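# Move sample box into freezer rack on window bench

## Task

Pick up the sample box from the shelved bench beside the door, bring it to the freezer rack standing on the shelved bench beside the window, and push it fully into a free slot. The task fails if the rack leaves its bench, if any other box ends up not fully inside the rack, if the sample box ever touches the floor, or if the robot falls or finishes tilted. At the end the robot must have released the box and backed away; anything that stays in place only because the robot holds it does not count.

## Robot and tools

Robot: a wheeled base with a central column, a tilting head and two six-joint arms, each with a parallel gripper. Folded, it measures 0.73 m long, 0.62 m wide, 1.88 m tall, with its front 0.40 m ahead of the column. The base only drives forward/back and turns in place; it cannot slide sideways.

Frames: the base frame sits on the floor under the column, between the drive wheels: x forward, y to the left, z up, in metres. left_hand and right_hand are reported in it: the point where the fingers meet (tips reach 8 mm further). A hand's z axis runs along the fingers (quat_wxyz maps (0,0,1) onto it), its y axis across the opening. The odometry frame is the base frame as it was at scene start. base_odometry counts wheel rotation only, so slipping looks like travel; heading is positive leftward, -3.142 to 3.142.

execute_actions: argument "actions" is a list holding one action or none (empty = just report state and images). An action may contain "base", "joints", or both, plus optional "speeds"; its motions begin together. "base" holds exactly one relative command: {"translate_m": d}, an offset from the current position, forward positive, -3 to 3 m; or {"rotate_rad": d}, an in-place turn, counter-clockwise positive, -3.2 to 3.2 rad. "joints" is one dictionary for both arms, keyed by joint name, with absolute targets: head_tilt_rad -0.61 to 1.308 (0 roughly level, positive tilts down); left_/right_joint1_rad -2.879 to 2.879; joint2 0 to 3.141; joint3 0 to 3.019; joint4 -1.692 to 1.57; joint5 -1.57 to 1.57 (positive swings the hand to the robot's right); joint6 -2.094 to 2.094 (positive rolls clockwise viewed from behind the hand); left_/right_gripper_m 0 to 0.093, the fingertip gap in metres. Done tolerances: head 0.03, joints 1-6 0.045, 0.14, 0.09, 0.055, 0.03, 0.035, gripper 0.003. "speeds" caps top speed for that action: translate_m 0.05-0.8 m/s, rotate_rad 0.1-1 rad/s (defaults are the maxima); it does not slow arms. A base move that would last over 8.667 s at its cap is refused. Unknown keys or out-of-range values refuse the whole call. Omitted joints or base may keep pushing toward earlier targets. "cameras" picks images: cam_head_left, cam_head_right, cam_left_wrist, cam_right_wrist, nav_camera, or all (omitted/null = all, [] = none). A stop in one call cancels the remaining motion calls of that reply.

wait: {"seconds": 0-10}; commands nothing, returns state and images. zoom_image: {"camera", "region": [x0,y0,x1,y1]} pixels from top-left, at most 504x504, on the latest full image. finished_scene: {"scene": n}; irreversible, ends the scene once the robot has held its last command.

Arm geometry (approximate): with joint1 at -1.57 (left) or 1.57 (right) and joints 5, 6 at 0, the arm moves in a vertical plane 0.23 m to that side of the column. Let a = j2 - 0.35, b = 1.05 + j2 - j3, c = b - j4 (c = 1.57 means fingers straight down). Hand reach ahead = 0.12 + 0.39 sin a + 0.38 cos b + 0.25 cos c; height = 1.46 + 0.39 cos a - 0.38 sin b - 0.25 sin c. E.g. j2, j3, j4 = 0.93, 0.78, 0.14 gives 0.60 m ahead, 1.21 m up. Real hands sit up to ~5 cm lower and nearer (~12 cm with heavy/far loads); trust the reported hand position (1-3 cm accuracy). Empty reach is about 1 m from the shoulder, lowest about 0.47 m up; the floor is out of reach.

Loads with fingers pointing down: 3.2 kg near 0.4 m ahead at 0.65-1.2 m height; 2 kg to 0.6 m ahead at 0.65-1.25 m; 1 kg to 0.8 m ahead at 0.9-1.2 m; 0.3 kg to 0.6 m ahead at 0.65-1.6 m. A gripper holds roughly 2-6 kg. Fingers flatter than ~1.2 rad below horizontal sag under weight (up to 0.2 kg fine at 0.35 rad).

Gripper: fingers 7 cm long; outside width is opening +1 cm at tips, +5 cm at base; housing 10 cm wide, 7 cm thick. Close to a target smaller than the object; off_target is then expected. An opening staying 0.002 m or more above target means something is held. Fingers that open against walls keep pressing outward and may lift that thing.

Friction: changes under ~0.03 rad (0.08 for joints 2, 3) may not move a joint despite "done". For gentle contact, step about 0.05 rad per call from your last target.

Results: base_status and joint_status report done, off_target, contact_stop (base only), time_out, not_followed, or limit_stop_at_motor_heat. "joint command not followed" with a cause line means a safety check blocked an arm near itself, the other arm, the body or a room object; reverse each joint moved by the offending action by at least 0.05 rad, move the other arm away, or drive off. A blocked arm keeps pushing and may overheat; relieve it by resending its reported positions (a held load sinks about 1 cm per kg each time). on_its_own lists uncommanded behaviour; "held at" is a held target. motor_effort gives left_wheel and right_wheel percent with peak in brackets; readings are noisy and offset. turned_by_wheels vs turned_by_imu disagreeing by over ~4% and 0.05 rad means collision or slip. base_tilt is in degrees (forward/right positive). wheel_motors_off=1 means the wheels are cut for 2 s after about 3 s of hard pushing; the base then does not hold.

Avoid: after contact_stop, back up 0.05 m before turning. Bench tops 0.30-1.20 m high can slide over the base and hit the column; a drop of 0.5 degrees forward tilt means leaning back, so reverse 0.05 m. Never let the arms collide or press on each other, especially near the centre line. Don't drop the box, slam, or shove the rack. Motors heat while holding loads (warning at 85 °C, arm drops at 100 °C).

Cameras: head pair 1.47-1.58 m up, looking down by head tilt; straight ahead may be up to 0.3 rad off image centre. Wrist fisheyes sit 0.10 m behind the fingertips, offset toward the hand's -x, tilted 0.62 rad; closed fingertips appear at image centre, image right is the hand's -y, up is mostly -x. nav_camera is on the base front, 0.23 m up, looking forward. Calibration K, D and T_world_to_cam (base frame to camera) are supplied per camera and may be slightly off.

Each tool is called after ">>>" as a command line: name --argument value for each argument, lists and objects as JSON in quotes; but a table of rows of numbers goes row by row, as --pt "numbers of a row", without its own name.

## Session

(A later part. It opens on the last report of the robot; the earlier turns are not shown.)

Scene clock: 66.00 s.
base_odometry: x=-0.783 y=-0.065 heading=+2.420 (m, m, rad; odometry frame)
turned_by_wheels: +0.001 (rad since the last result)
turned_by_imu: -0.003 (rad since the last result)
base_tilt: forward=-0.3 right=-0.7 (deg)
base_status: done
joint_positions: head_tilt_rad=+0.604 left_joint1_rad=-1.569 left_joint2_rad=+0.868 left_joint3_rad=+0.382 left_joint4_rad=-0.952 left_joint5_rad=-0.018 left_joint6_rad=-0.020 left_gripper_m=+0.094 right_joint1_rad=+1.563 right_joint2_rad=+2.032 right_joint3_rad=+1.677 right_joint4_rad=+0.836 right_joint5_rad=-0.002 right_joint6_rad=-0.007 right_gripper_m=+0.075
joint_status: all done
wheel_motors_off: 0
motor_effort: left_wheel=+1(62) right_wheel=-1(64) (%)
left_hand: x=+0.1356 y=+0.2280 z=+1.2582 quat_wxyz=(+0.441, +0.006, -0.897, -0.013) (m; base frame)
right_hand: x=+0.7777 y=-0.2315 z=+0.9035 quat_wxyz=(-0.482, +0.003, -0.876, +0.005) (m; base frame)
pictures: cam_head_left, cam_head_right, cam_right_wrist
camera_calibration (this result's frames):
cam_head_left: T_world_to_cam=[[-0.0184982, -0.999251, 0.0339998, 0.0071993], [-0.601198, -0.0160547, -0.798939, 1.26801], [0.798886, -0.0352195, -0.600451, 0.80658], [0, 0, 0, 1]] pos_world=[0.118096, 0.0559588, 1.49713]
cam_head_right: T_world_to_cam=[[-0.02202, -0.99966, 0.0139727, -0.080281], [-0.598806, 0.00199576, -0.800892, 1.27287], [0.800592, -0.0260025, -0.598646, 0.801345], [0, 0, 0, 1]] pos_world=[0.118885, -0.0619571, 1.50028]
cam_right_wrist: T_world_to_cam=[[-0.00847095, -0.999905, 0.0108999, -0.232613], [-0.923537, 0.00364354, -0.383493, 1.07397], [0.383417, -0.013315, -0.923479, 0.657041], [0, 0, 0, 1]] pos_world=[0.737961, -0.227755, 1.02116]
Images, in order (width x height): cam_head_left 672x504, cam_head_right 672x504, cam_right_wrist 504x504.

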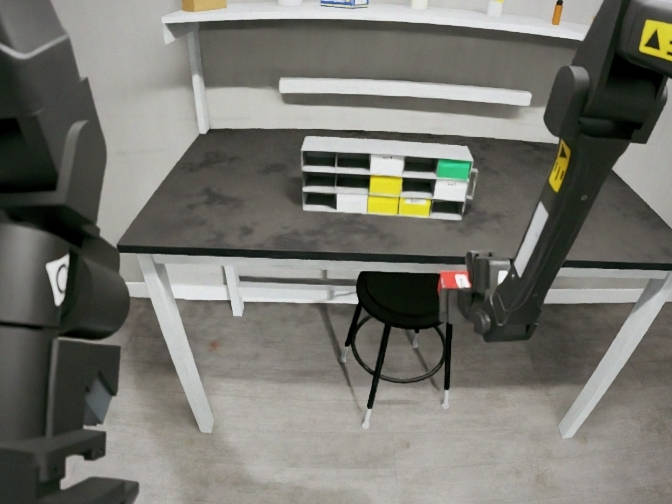

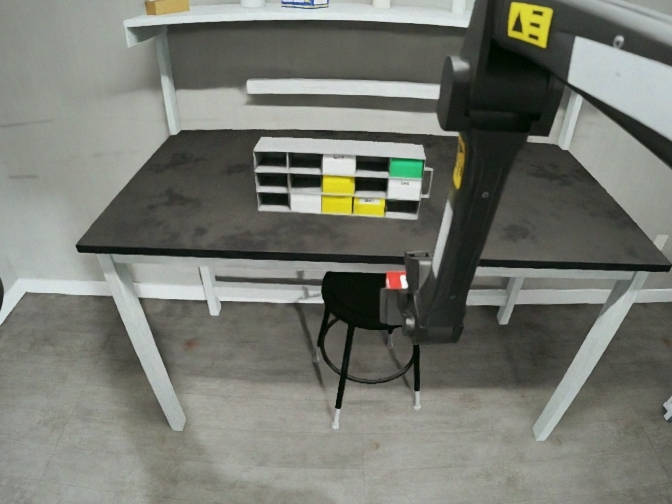

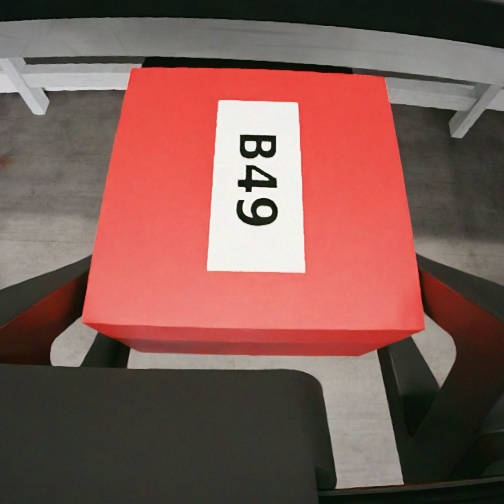

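>>> execute_actions --actions '[{"base":{"translate_m":-0.08},"joints":{"right_joint1_rad":1.645,"right_joint5_rad":0.07,"right_joint6_rad":-0.045,"right_joint2_rad":1.72,"right_joint3_rad":1.44,"right_joint4_rad":0.79}}]' --cameras '[]'

>>> execute_actions --actions '[{"base":{"translate_m":0.27}}]' --cameras '["cam_head_left","cam_head_right","cam_right_wrist"]'

Scene clock: 77.73 s.
base_odometry: x=-0.723 y=-0.118 heading=+2.419 (m, m, rad; odometry frame)
turned_by_wheels: -0.001 (rad since the last result)
turned_by_imu: +0.000 (rad since the last result)
base_tilt: forward=-0.4 right=-0.6 (deg)
base_status: done
joint_positions: head_tilt_rad=+0.604 left_joint1_rad=-1.569 left_joint2_rad=+0.867 left_joint3_rad=+0.380 left_joint4_rad=-0.952 left_joint5_rad=-0.018 left_joint6_rad=-0.020 left_gripper_m=+0.094 right_joint1_rad=+1.651 right_joint2_rad=+1.714 right_joint3_rad=+1.436 right_joint4_rad=+0.788 right_joint5_rad=+0.069 right_joint6_rad=-0.036 right_gripper_m=+0.075
joint_status: all done
wheel_motors_off: 0
motor_effort: left_wheel=+0(28) right_wheel=+0(40) (%)
left_hand: x=+0.1344 y=+0.2280 z=+1.2587 quat_wxyz=(+0.442, +0.006, -0.897, -0.013) (m; base frame)
right_hand: x=+0.8041 y=-0.1795 z=+1.0388 quat_wxyz=(-0.494, -0.001, -0.870, -0.001) (m; base frame)
pictures: none
No camera images: the call's "cameras" was empty. Leave "cameras" out to get every camera's image.

Scene clock: 79.83 s.
base_odometry: x=-0.925 y=+0.060 heading=+2.419 (m, m, rad; odometry frame)
turned_by_wheels: +0.000 (rad since the last result)
turned_by_imu: -0.001 (rad since the last result)
base_tilt: forward=-0.4 right=-0.7 (deg)
base_status: done
joint_positions: head_tilt_rad=+0.604 left_joint1_rad=-1.569 left_joint2_rad=+0.867 left_joint3_rad=+0.385 left_joint4_rad=-0.952 left_joint5_rad=-0.018 left_joint6_rad=-0.020 left_gripper_m=+0.094 right_joint1_rad=+1.651 right_joint2_rad=+1.717 right_joint3_rad=+1.436 right_joint4_rad=+0.788 right_joint5_rad=+0.069 right_joint6_rad=-0.036 right_gripper_m=+0.075
joint_status: not commanded
wheel_motors_off: 0
motor_effort: left_wheel=+0(30) right_wheel=+0(34) (%)
left_hand: x=+0.1369 y=+0.2280 z=+1.2578 quat_wxyz=(+0.440, +0.006, -0.898, -0.013) (m; base frame)
right_hand: x=+0.8027 y=-0.1794 z=+1.0366 quat_wxyz=(-0.492, -0.001, -0.871, -0.001) (m; base frame)
pictures: cam_head_left, cam_head_right, cam_right_wrist
camera_calibration (this result's frames):
cam_head_left: T_world_to_cam=[[-0.0184817, -0.999251, 0.0340087, 0.00718468], [-0.601585, -0.0160547, -0.798647, 1.26758], [0.798595, -0.0352195, -0.600838, 0.80719], [0, 0, 0, 1]] pos_world=[0.118075, 0.0559588, 1.4971]
cam_head_right: T_world_to_cam=[[-0.0220132, -0.99966, 0.0139833, -0.0802978], [-0.599193, 0.00199576, -0.800602, 1.27244], [0.800302, -0.0260025, -0.599034, 0.801956], [0, 0, 0, 1]] pos_world=[0.118866, -0.0619571, 1.50024]
cam_right_wrist: T_world_to_cam=[[-0.0100639, -0.999945, -0.00302575, -0.166097], [-0.913949, 0.010426, -0.405694, 1.16445], [0.405704, -0.00131748, -0.914004, 0.745514], [0, 0, 0, 1]] pos_world=[0.760116, -0.177246, 1.15331]
Images, in order (width x height): cam_head_left 672x504, cam_head_right 672x504, cam_right_wrist 504x504.

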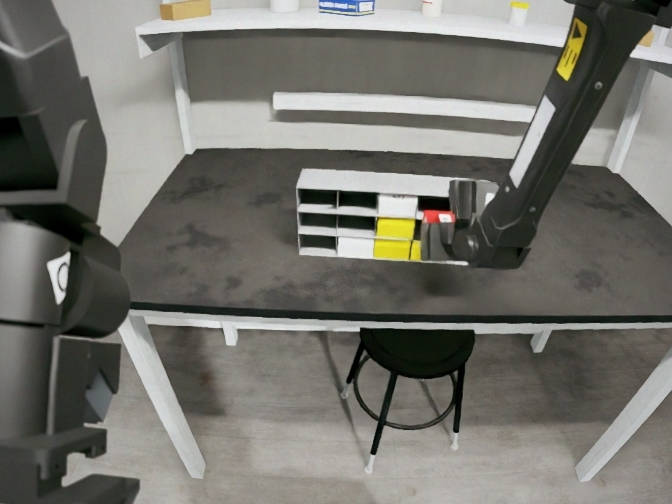

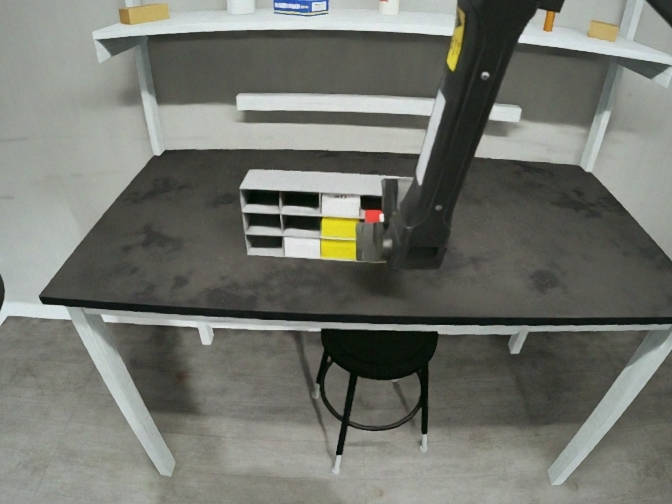

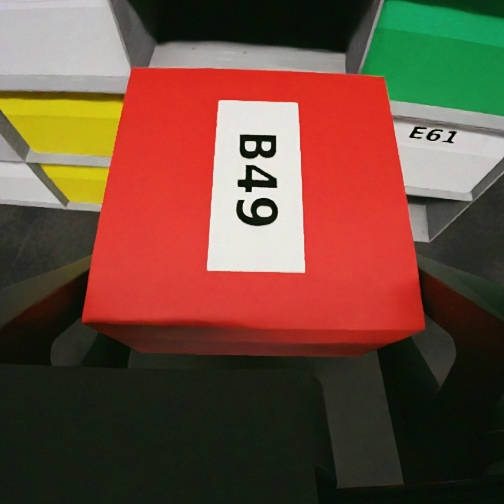

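>>> execute_actions --actions '[{"base":{"translate_m":0.025}}]' --cameras '["cam_head_left","cam_right_wrist"]'

>>> zoom_image --camera "cam_head_left" --region '[360,150,520,270]'

Scene clock: 83.93 s.
base_odometry: x=-0.944 y=+0.077 heading=+2.419 (m, m, rad; odometry frame)
turned_by_wheels: +0.000 (rad since the last result)
turned_by_imu: +0.000 (rad since the last result)
base_tilt: forward=-0.3 right=-0.7 (deg)
base_status: done
joint_positions: head_tilt_rad=+0.604 left_joint1_rad=-1.569 left_joint2_rad=+0.867 left_joint3_rad=+0.385 left_joint4_rad=-0.952 left_joint5_rad=-0.018 left_joint6_rad=-0.020 left_gripper_m=+0.094 right_joint1_rad=+1.651 right_joint2_rad=+1.722 right_joint3_rad=+1.428 right_joint4_rad=+0.787 right_joint5_rad=+0.072 right_joint6_rad=-0.036 right_gripper_m=+0.075
joint_status: not commanded
wheel_motors_off: 0
motor_effort: left_wheel=+0(31) right_wheel=-1(33) (%)
left_hand: x=+0.1369 y=+0.2280 z=+1.2578 quat_wxyz=(+0.440, +0.006, -0.898, -0.013) (m; base frame)
right_hand: x=+0.7966 y=-0.1798 z=+1.0308 quat_wxyz=(-0.486, -0.001, -0.874, +0.000) (m; base frame)
pictures: cam_head_left, cam_right_wrist
camera_calibration (this result's frames):
cam_head_left: T_world_to_cam=[[-0.0184817, -0.999251, 0.0340087, 0.00718468], [-0.601585, -0.0160547, -0.798647, 1.26758], [0.798595, -0.0352195, -0.600838, 0.80719], [0, 0, 0, 1]] pos_world=[0.118075, 0.0559588, 1.4971]
cam_right_wrist: T_world_to_cam=[[-0.0119717, -0.999928, -0.0010818, -0.167019], [-0.919293, 0.0114319, -0.393408, 1.14836], [0.393391, -0.00371528, -0.919364, 0.757551], [0, 0, 0, 1]] pos_world=[0.75567, -0.177321, 1.14806]
Images, in order (width x height): cam_head_left 672x504, cam_right_wrist 504x504.

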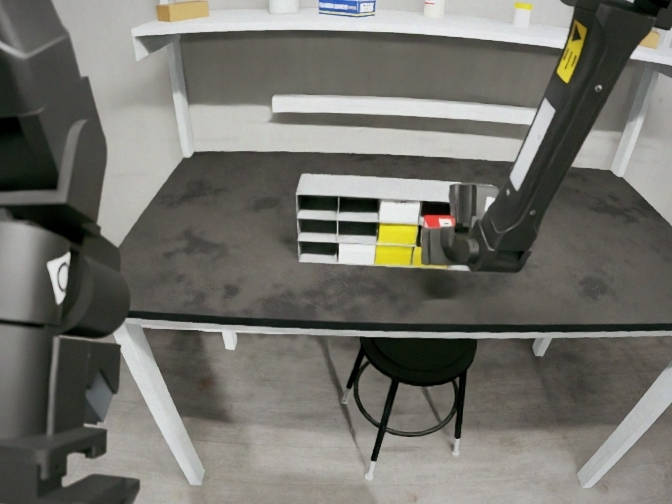

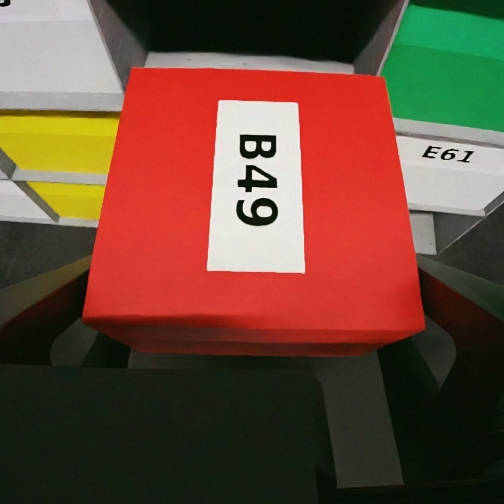

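Region (360, 150, 520, 270) of cam_head_left's 672x504 image, scaled by 3.150, with more detail than that image has; it fills the top 378 rows of this view, and the rest is white.

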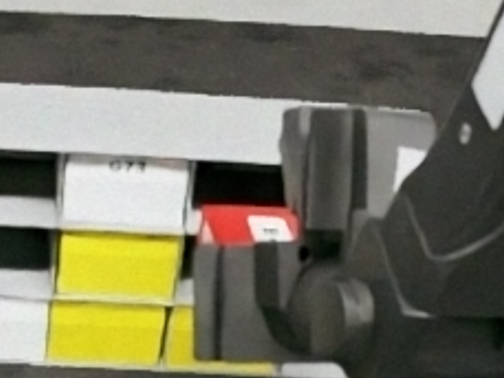

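>>> execute_actions --actions '[{"base":{"translate_m":-0.05}}]' --cameras '[]'

>>> execute_actions --actions '[{"joints":{"right_joint2_rad":1.63,"right_joint4_rad":0.71}}]' --cameras '["cam_head_left","cam_right_wrist"]'

Scene clock: 89.40 s.
base_odometry: x=-0.906 y=+0.044 heading=+2.419 (m, m, rad; odometry frame)
turned_by_wheels: +0.000 (rad since the last result)
turned_by_imu: +0.000 (rad since the last result)
base_tilt: forward=-0.3 right=-0.7 (deg)
base_status: done
joint_positions: head_tilt_rad=+0.604 left_joint1_rad=-1.569 left_joint2_rad=+0.867 left_joint3_rad=+0.381 left_joint4_rad=-0.952 left_joint5_rad=-0.018 left_joint6_rad=-0.020 left_gripper_m=+0.094 right_joint1_rad=+1.651 right_joint2_rad=+1.723 right_joint3_rad=+1.428 right_joint4_rad=+0.787 right_joint5_rad=+0.072 right_joint6_rad=-0.036 right_gripper_m=+0.075
joint_status: not commanded
wheel_motors_off: 0
motor_effort: left_wheel=+0(30) right_wheel=+1(34) (%)
left_hand: x=+0.1348 y=+0.2280 z=+1.2585 quat_wxyz=(+0.442, +0.006, -0.897, -0.013) (m; base frame)
right_hand: x=+0.7958 y=-0.1797 z=+1.0298 quat_wxyz=(-0.485, -0.001, -0.874, +0.000) (m; base frame)
pictures: none
No camera images: the call's "cameras" was empty. Leave "cameras" out to get every camera's image.

Scene clock: 90.30 s.
base_odometry: x=-0.906 y=+0.044 heading=+2.419 (m, m, rad; odometry frame)
turned_by_wheels: +0.000 (rad since the last result)
turned_by_imu: +0.000 (rad since the last result)
base_tilt: forward=-0.4 right=-0.7 (deg)
base_status: not commanded
joint_positions: head_tilt_rad=+0.604 left_joint1_rad=-1.569 left_joint2_rad=+0.867 left_joint3_rad=+0.381 left_joint4_rad=-0.952 left_joint5_rad=-0.018 left_joint6_rad=-0.020 left_gripper_m=+0.094 right_joint1_rad=+1.651 right_joint2_rad=+1.631 right_joint3_rad=+1.428 right_joint4_rad=+0.707 right_joint5_rad=+0.072 right_joint6_rad=-0.036 right_gripper_m=+0.075
joint_status: all done
wheel_motors_off: 0
motor_effort: left_wheel=+1(1) right_wheel=+0(0) (%)
left_hand: x=+0.1348 y=+0.2280 z=+1.2585 quat_wxyz=(+0.442, +0.006, -0.897, -0.013) (m; base frame)
right_hand: x=+0.8228 y=-0.1819 z=+1.0762 quat_wxyz=(-0.491, -0.002, -0.871, +0.000) (m; base frame)
pictures: cam_head_left, cam_right_wrist
camera_calibration (this result's frames):
cam_head_left: T_world_to_cam=[[-0.0184811, -0.999251, 0.0340091, 0.00718412], [-0.6016, -0.0160547, -0.798636, 1.26757], [0.798584, -0.0352195, -0.600852, 0.807213], [0, 0, 0, 1]] pos_world=[0.118074, 0.0559588, 1.4971]
cam_right_wrist: T_world_to_cam=[[-0.0126939, -0.999918, -0.00163841, -0.167558], [-0.915044, 0.012277, -0.403168, 1.19749], [0.403155, -0.00361855, -0.915124, 0.776424], [0, 0, 0, 1]] pos_world=[0.780605, -0.179437, 1.19304]
Images, in order (width x height): cam_head_left 672x504, cam_right_wrist 504x504.

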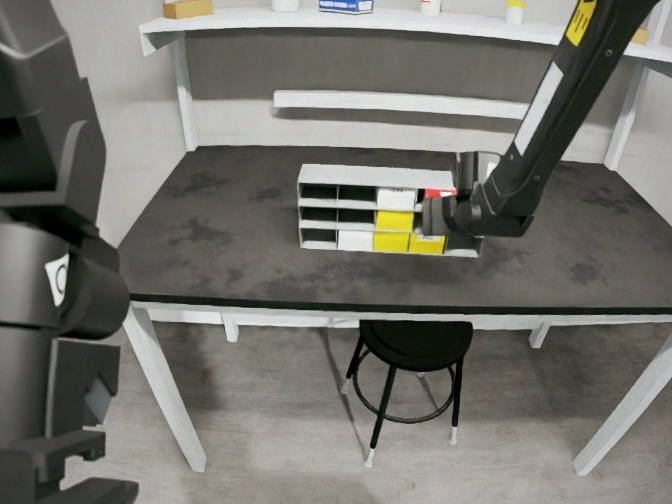

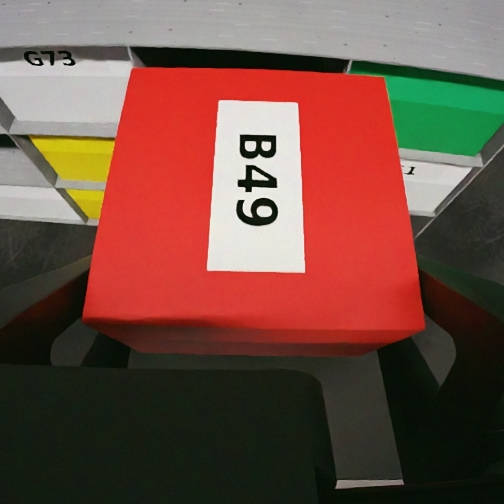

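>>> execute_actions --actions '[{"base":{"rotate_rad":0.009},"joints":{"right_joint2_rad":1.665,"right_joint4_rad":0.745}}]' --cameras '[]'

>>> execute_actions --actions '[{"base":{"translate_m":0.025},"speeds":{"translate_m":0.05}}]' --cameras '["cam_right_wrist"]'

Scene clock: 94.83 s.
base_odometry: x=-0.906 y=+0.044 heading=+2.425 (m, m, rad; odometry frame)
turned_by_wheels: +0.006 (rad since the last result)
turned_by_imu: +0.006 (rad since the last result)
base_tilt: forward=-0.3 right=-0.6 (deg)
base_status: done
joint_positions: head_tilt_rad=+0.604 left_joint1_rad=-1.569 left_joint2_rad=+0.867 left_joint3_rad=+0.381 left_joint4_rad=-0.952 left_joint5_rad=-0.018 left_joint6_rad=-0.020 left_gripper_m=+0.094 right_joint1_rad=+1.649 right_joint2_rad=+1.664 right_joint3_rad=+1.428 right_joint4_rad=+0.726 right_joint5_rad=+0.072 right_joint6_rad=-0.036 right_gripper_m=+0.075
joint_status: all done
wheel_motors_off: 0
motor_effort: left_wheel=-1(48) right_wheel=+1(51) (%)
left_hand: x=+0.1348 y=+0.2280 z=+1.2585 quat_wxyz=(+0.442, +0.006, -0.897, -0.013) (m; base frame)
right_hand: x=+0.8122 y=-0.1823 z=+1.0570 quat_wxyz=(-0.484, -0.001, -0.875, +0.001) (m; base frame)
pictures: none
No camera images: the call's "cameras" was empty. Leave "cameras" out to get every camera's image.

Scene clock: 96.20 s.
base_odometry: x=-0.925 y=+0.060 heading=+2.426 (m, m, rad; odometry frame)
turned_by_wheels: +0.001 (rad since the last result)
turned_by_imu: +0.001 (rad since the last result)
base_tilt: forward=-0.4 right=-0.7 (deg)
base_status: done
joint_positions: head_tilt_rad=+0.604 left_joint1_rad=-1.569 left_joint2_rad=+0.867 left_joint3_rad=+0.382 left_joint4_rad=-0.952 left_joint5_rad=-0.018 left_joint6_rad=-0.020 left_gripper_m=+0.094 right_joint1_rad=+1.648 right_joint2_rad=+1.665 right_joint3_rad=+1.428 right_joint4_rad=+0.726 right_joint5_rad=+0.072 right_joint6_rad=-0.036 right_gripper_m=+0.075
joint_status: not commanded
wheel_motors_off: 0
motor_effort: left_wheel=+1(29) right_wheel=-1(41) (%)
left_hand: x=+0.1352 y=+0.2280 z=+1.2584 quat_wxyz=(+0.441, +0.006, -0.897, -0.013) (m; base frame)
right_hand: x=+0.8120 y=-0.1826 z=+1.0563 quat_wxyz=(-0.484, -0.001, -0.875, +0.001) (m; base frame)
pictures: cam_right_wrist
camera_calibration (this result's frames):
cam_right_wrist: T_world_to_cam=[[-0.0127788, -0.999918, 0.00115606, -0.171304], [-0.921218, 0.0113234, -0.388883, 1.16928], [0.388838, -0.00603443, -0.921287, 0.780252], [0, 0, 0, 1]] pos_world=[0.771579, -0.179822, 1.17375]
Images, in order (width x height): cam_right_wrist 504x504.

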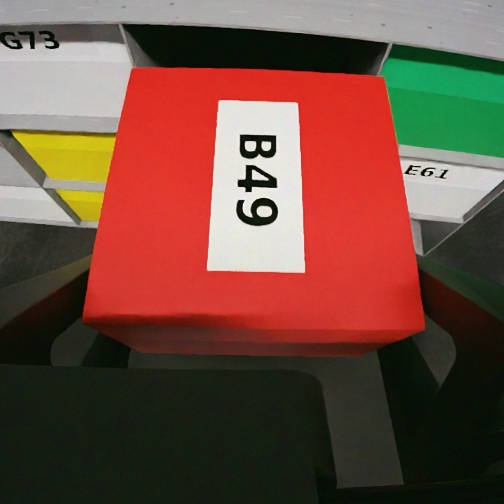

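Aligned. Level pitch slightly and advance.

>>> execute_actions --actions '[{"base":{"translate_m":0.03},"speeds":{"translate_m":0.05},"joints":{"right_joint4_rad":0.765}}]' --cameras '["cam_right_wrist"]'

Scene clock: 98.97 s.
base_odometry: x=-0.948 y=+0.080 heading=+2.427 (m, m, rad; odometry frame)
turned_by_wheels: +0.001 (rad since the last result)
turned_by_imu: +0.001 (rad since the last result)
base_tilt: forward=-0.4 right=-0.8 (deg)
base_status: done
joint_positions: head_tilt_rad=+0.604 left_joint1_rad=-1.569 left_joint2_rad=+0.867 left_joint3_rad=+0.382 left_joint4_rad=-0.952 left_joint5_rad=-0.018 left_joint6_rad=-0.020 left_gripper_m=+0.094 right_joint1_rad=+1.648 right_joint2_rad=+1.666 right_joint3_rad=+1.429 right_joint4_rad=+0.743 right_joint5_rad=+0.072 right_joint6_rad=-0.036 right_gripper_m=+0.075
joint_status: all done
wheel_motors_off: 0
motor_effort: left_wheel=+1(33) right_wheel=+0(42) (%)
left_hand: x=+0.1352 y=+0.2280 z=+1.2584 quat_wxyz=(+0.441, +0.006, -0.897, -0.013) (m; base frame)
right_hand: x=+0.8142 y=-0.1827 z=+1.0596 quat_wxyz=(-0.492, -0.002, -0.871, +0.001) (m; base frame)
pictures: cam_right_wrist
camera_calibration (this result's frames):
cam_right_wrist: T_world_to_cam=[[-0.0139409, -0.999903, 0.000263481, -0.169518], [-0.914414, 0.0126424, -0.404583, 1.184], [0.404541, -0.00588118, -0.914501, 0.762457], [0, 0, 0, 1]] pos_world=[0.77186, -0.179986, 1.17634]
Images, in order (width x height): cam_right_wrist 504x504.

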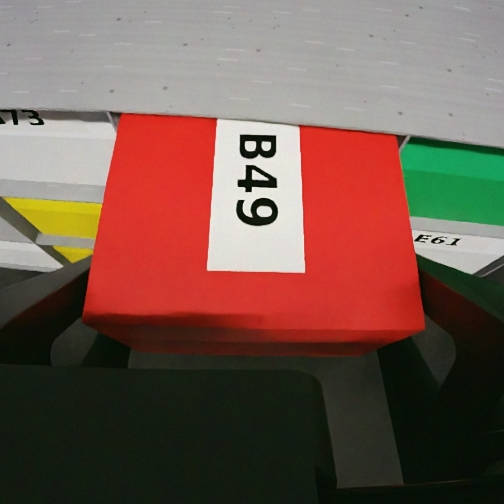

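>>> execute_actions --actions '[{"base":{"translate_m":0.025},"speeds":{"translate_m":0.05}}]' --cameras '["cam_right_wrist"]'

>>> execute_actions --actions '[{"joints":{"right_gripper_m":0.093}}]' --cameras '[]'

>>> execute_actions --actions '[{"base":{"translate_m":-0.06}}]' --cameras '[]'

>>> execute_actions --actions '[{"joints":{"right_gripper_m":0.03}}]' --cameras '["cam_right_wrist","cam_head_left"]'

Scene clock: 105.03 s.
base_odometry: x=-0.967 y=+0.097 heading=+2.428 (m, m, rad; odometry frame)
turned_by_wheels: +0.001 (rad since the last result)
turned_by_imu: +0.001 (rad since the last result)
base_tilt: forward=-0.3 right=-0.7 (deg)
base_status: done
joint_positions: head_tilt_rad=+0.604 left_joint1_rad=-1.569 left_joint2_rad=+0.867 left_joint3_rad=+0.381 left_joint4_rad=-0.952 left_joint5_rad=-0.018 left_joint6_rad=-0.020 left_gripper_m=+0.094 right_joint1_rad=+1.647 right_joint2_rad=+1.666 right_joint3_rad=+1.423 right_joint4_rad=+0.748 right_joint5_rad=+0.079 right_joint6_rad=-0.037 right_gripper_m=+0.075
joint_status: not commanded
wheel_motors_off: 0
motor_effort: left_wheel=+2(32) right_wheel=-1(35) (%)
left_hand: x=+0.1350 y=+0.2280 z=+1.2584 quat_wxyz=(+0.442, +0.006, -0.897, -0.013) (m; base frame)
right_hand: x=+0.8119 y=-0.1844 z=+1.0586 quat_wxyz=(-0.491, -0.003, -0.871, +0.005) (m; base frame)
pictures: cam_right_wrist
camera_calibration (this result's frames):
cam_right_wrist: T_world_to_cam=[[-0.0195499, -0.999794, 0.00549637, -0.172261], [-0.914749, 0.0156675, -0.40372, 1.18141], [0.40355, -0.0129205, -0.914866, 0.762347], [0, 0, 0, 1]] pos_world=[0.769684, -0.180885, 1.17535]
Images, in order (width x height): cam_right_wrist 504x504.

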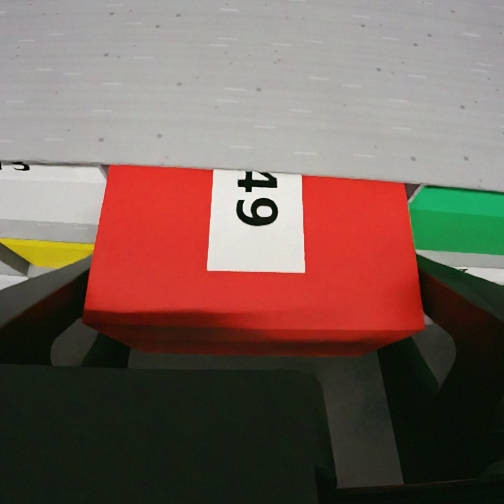

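Scene clock: 105.57 s.
base_odometry: x=-0.967 y=+0.097 heading=+2.428 (m, m, rad; odometry frame)
turned_by_wheels: +0.000 (rad since the last result)
turned_by_imu: +0.000 (rad since the last result)
base_tilt: forward=-0.3 right=-0.6 (deg)
base_status: not commanded
joint_positions: head_tilt_rad=+0.604 left_joint1_rad=-1.569 left_joint2_rad=+0.867 left_joint3_rad=+0.381 left_joint4_rad=-0.952 left_joint5_rad=-0.018 left_joint6_rad=-0.020 left_gripper_m=+0.094 right_joint1_rad=+1.655 right_joint2_rad=+1.666 right_joint3_rad=+1.423 right_joint4_rad=+0.748 right_joint5_rad=+0.065 right_joint6_rad=-0.037 right_gripper_m=+0.093
joint_status: all done
wheel_motors_off: 0
motor_effort: left_wheel=+3(4) right_wheel=-2(3) (%)
left_hand: x=+0.1350 y=+0.2280 z=+1.2584 quat_wxyz=(+0.442, +0.006, -0.897, -0.013) (m; base frame)
right_hand: x=+0.8118 y=-0.1767 z=+1.0590 quat_wxyz=(-0.491, +0.001, -0.871, -0.005) (m; base frame)
pictures: none
No camera images: the call's "cameras" was empty. Leave "cameras" out to get every camera's image.

Scene clock: 106.93 s.
base_odometry: x=-0.922 y=+0.057 heading=+2.424 (m, m, rad; odometry frame)
turned_by_wheels: -0.003 (rad since the last result)
turned_by_imu: -0.003 (rad since the last result)
base_tilt: forward=-0.4 right=-0.7 (deg)
base_status: done
joint_positions: head_tilt_rad=+0.604 left_joint1_rad=-1.569 left_joint2_rad=+0.867 left_joint3_rad=+0.381 left_joint4_rad=-0.952 left_joint5_rad=-0.018 left_joint6_rad=-0.020 left_gripper_m=+0.094 right_joint1_rad=+1.654 right_joint2_rad=+1.666 right_joint3_rad=+1.424 right_joint4_rad=+0.748 right_joint5_rad=+0.067 right_joint6_rad=-0.037 right_gripper_m=+0.093
joint_status: not commanded
wheel_motors_off: 0
motor_effort: left_wheel=-1(36) right_wheel=+2(63) (%)
left_hand: x=+0.1346 y=+0.2280 z=+1.2586 quat_wxyz=(+0.442, +0.006, -0.897, -0.013) (m; base frame)
right_hand: x=+0.8126 y=-0.1781 z=+1.0594 quat_wxyz=(-0.492, +0.000, -0.871, -0.003) (m; base frame)
pictures: none
No camera images: the call's "cameras" was empty. Leave "cameras" out to get every camera's image.

Scene clock: 107.57 s.
base_odometry: x=-0.922 y=+0.057 heading=+2.424 (m, m, rad; odometry frame)
turned_by_wheels: +0.000 (rad since the last result)
turned_by_imu: +0.000 (rad since the last result)
base_tilt: forward=-0.4 right=-0.8 (deg)
base_status: not commanded
joint_positions: head_tilt_rad=+0.604 left_joint1_rad=-1.569 left_joint2_rad=+0.867 left_joint3_rad=+0.381 left_joint4_rad=-0.952 left_joint5_rad=-0.018 left_joint6_rad=-0.020 left_gripper_m=+0.094 right_joint1_rad=+1.654 right_joint2_rad=+1.666 right_joint3_rad=+1.424 right_joint4_rad=+0.748 right_joint5_rad=+0.067 right_joint6_rad=-0.037 right_gripper_m=+0.030
joint_status: all done
wheel_motors_off: 0
motor_effort: left_wheel=-1(2) right_wheel=+2(2) (%)
left_hand: x=+0.1346 y=+0.2280 z=+1.2586 quat_wxyz=(+0.442, +0.006, -0.897, -0.013) (m; base frame)
right_hand: x=+0.8126 y=-0.1781 z=+1.0594 quat_wxyz=(-0.492, +0.000, -0.871, -0.003) (m; base frame)
pictures: cam_head_left, cam_right_wrist
camera_calibration (this result's frames):
cam_head_left: T_world_to_cam=[[-0.0184801, -0.999251, 0.0340096, 0.00718331], [-0.601621, -0.0160547, -0.79862, 1.26754], [0.798568, -0.0352195, -0.600874, 0.807247], [0, 0, 0, 1]] pos_world=[0.118073, 0.0559588, 1.4971]
cam_right_wrist: T_world_to_cam=[[-0.00648649, -0.999961, -0.00598016, -0.164378], [-0.914106, 0.00835396, -0.40539, 1.18218], [0.405424, 0.00283694, -0.914124, 0.763369], [0, 0, 0, 1]] pos_world=[0.770085, -0.176414, 1.17608]
Images, in order (width x height): cam_head_left 672x504, cam_right_wrist 504x504.

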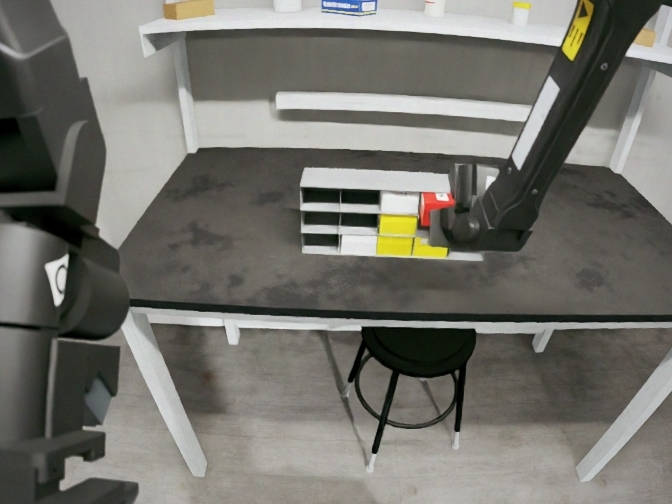

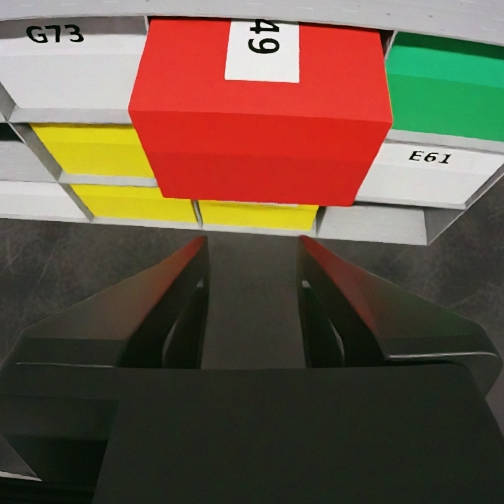

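>>> execute_actions --actions '[{"base":{"translate_m":0.075},"speeds":{"translate_m":0.05}}]' --cameras '["cam_right_wrist","cam_head_left"]'

Scene clock: 111.20 s.
base_odometry: x=-0.978 y=+0.106 heading=+2.426 (m, m, rad; odometry frame)
turned_by_wheels: +0.001 (rad since the last result)
turned_by_imu: +0.001 (rad since the last result)
base_tilt: forward=-0.4 right=-0.7 (deg)
base_status: done
joint_positions: head_tilt_rad=+0.604 left_joint1_rad=-1.569 left_joint2_rad=+0.867 left_joint3_rad=+0.382 left_joint4_rad=-0.952 left_joint5_rad=-0.018 left_joint6_rad=-0.020 left_gripper_m=+0.094 right_joint1_rad=+1.654 right_joint2_rad=+1.668 right_joint3_rad=+1.417 right_joint4_rad=+0.748 right_joint5_rad=+0.068 right_joint6_rad=-0.037 right_gripper_m=+0.030
joint_status: not commanded
wheel_motors_off: 0
motor_effort: left_wheel=+2(32) right_wheel=-1(41) (%)
left_hand: x=+0.1352 y=+0.2280 z=+1.2584 quat_wxyz=(+0.441, +0.006, -0.897, -0.013) (m; base frame)
right_hand: x=+0.8080 y=-0.1781 z=+1.0557 quat_wxyz=(-0.488, +0.000, -0.873, -0.003) (m; base frame)
pictures: cam_head_left, cam_right_wrist
camera_calibration (this result's frames):
cam_head_left: T_world_to_cam=[[-0.0184801, -0.999251, 0.0340096, 0.00718331], [-0.601622, -0.0160547, -0.79862, 1.26754], [0.798567, -0.0352195, -0.600874, 0.807248], [0, 0, 0, 1]] pos_world=[0.118073, 0.0559588, 1.4971]
cam_right_wrist: T_world_to_cam=[[-0.00650767, -0.999966, -0.00512744, -0.165367], [-0.91793, 0.00800772, -0.396663, 1.17034], [0.39669, 0.00212527, -0.91795, 0.77279], [0, 0, 0, 1]] pos_world=[0.766656, -0.176376, 1.17276]
Images, in order (width x height): cam_head_left 672x504, cam_right_wrist 504x504.

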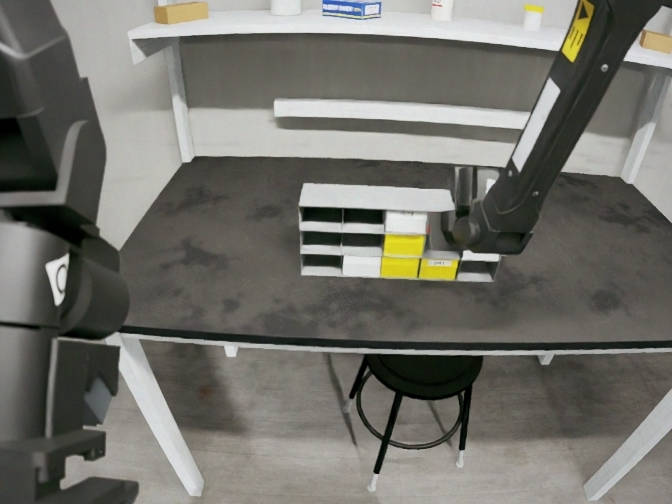

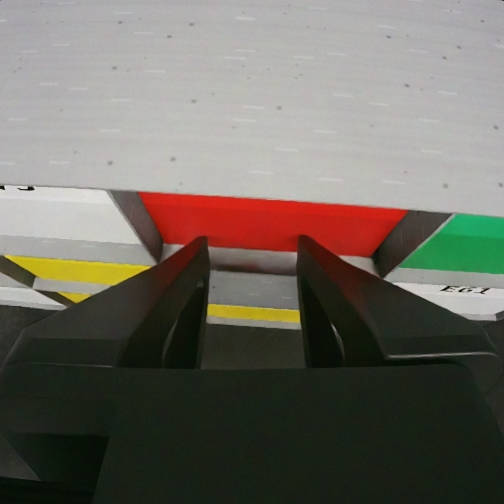

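Deeper than the neighbours. Back off.

>>> execute_actions --actions '[{"base":{"translate_m":-0.6}}]' --cameras '["cam_head_left"]'

>>> zoom_image --camera "cam_head_left" --region '[270,70,510,250]'

Scene clock: 115.90 s.
base_odometry: x=-0.525 y=-0.287 heading=+2.427 (m, m, rad; odometry frame)
turned_by_wheels: +0.001 (rad since the last result)
turned_by_imu: +0.003 (rad since the last result)
base_tilt: forward=-0.5 right=-0.7 (deg)
base_status: done
joint_positions: head_tilt_rad=+0.605 left_joint1_rad=-1.569 left_joint2_rad=+0.867 left_joint3_rad=+0.379 left_joint4_rad=-0.952 left_joint5_rad=-0.018 left_joint6_rad=-0.020 left_gripper_m=+0.094 right_joint1_rad=+1.649 right_joint2_rad=+1.669 right_joint3_rad=+1.422 right_joint4_rad=+0.748 right_joint5_rad=+0.068 right_joint6_rad=-0.037 right_gripper_m=+0.030
joint_status: not commanded
wheel_motors_off: 0
motor_effort: left_wheel=+2(75) right_wheel=-1(61) (%)
left_hand: x=+0.1340 y=+0.2280 z=+1.2589 quat_wxyz=(+0.442, +0.006, -0.897, -0.013) (m; base frame)
right_hand: x=+0.8105 y=-0.1814 z=+1.0568 quat_wxyz=(-0.490, +0.000, -0.872, -0.001) (m; base frame)
pictures: cam_head_left
camera_calibration (this result's frames):
cam_head_left: T_world_to_cam=[[-0.018476, -0.999251, 0.0340119, 0.00717959], [-0.60172, -0.0160547, -0.798546, 1.26743], [0.798493, -0.0352195, -0.600972, 0.807403], [0, 0, 0, 1]] pos_world=[0.118068, 0.0559588, 1.49709]
Images, in order (width x height): cam_head_left 672x504.

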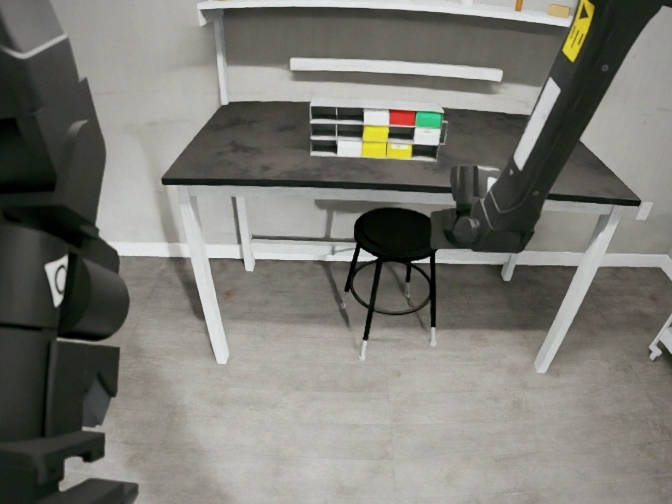

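Region (270, 70, 510, 250) of cam_head_left's 672x504 image, scaled by 2.100, with more detail than that image has; it fills the top 378 rows of this view, and the rest is white.

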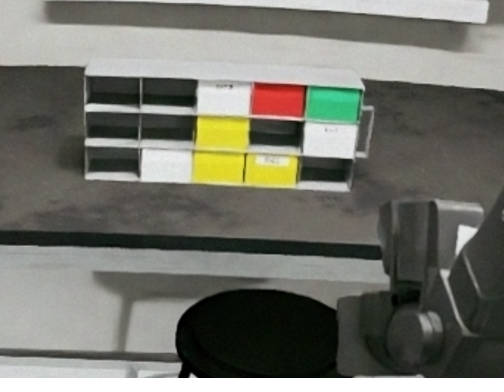

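>>> finished_scene --scene 1

The scene is finished: the task was done.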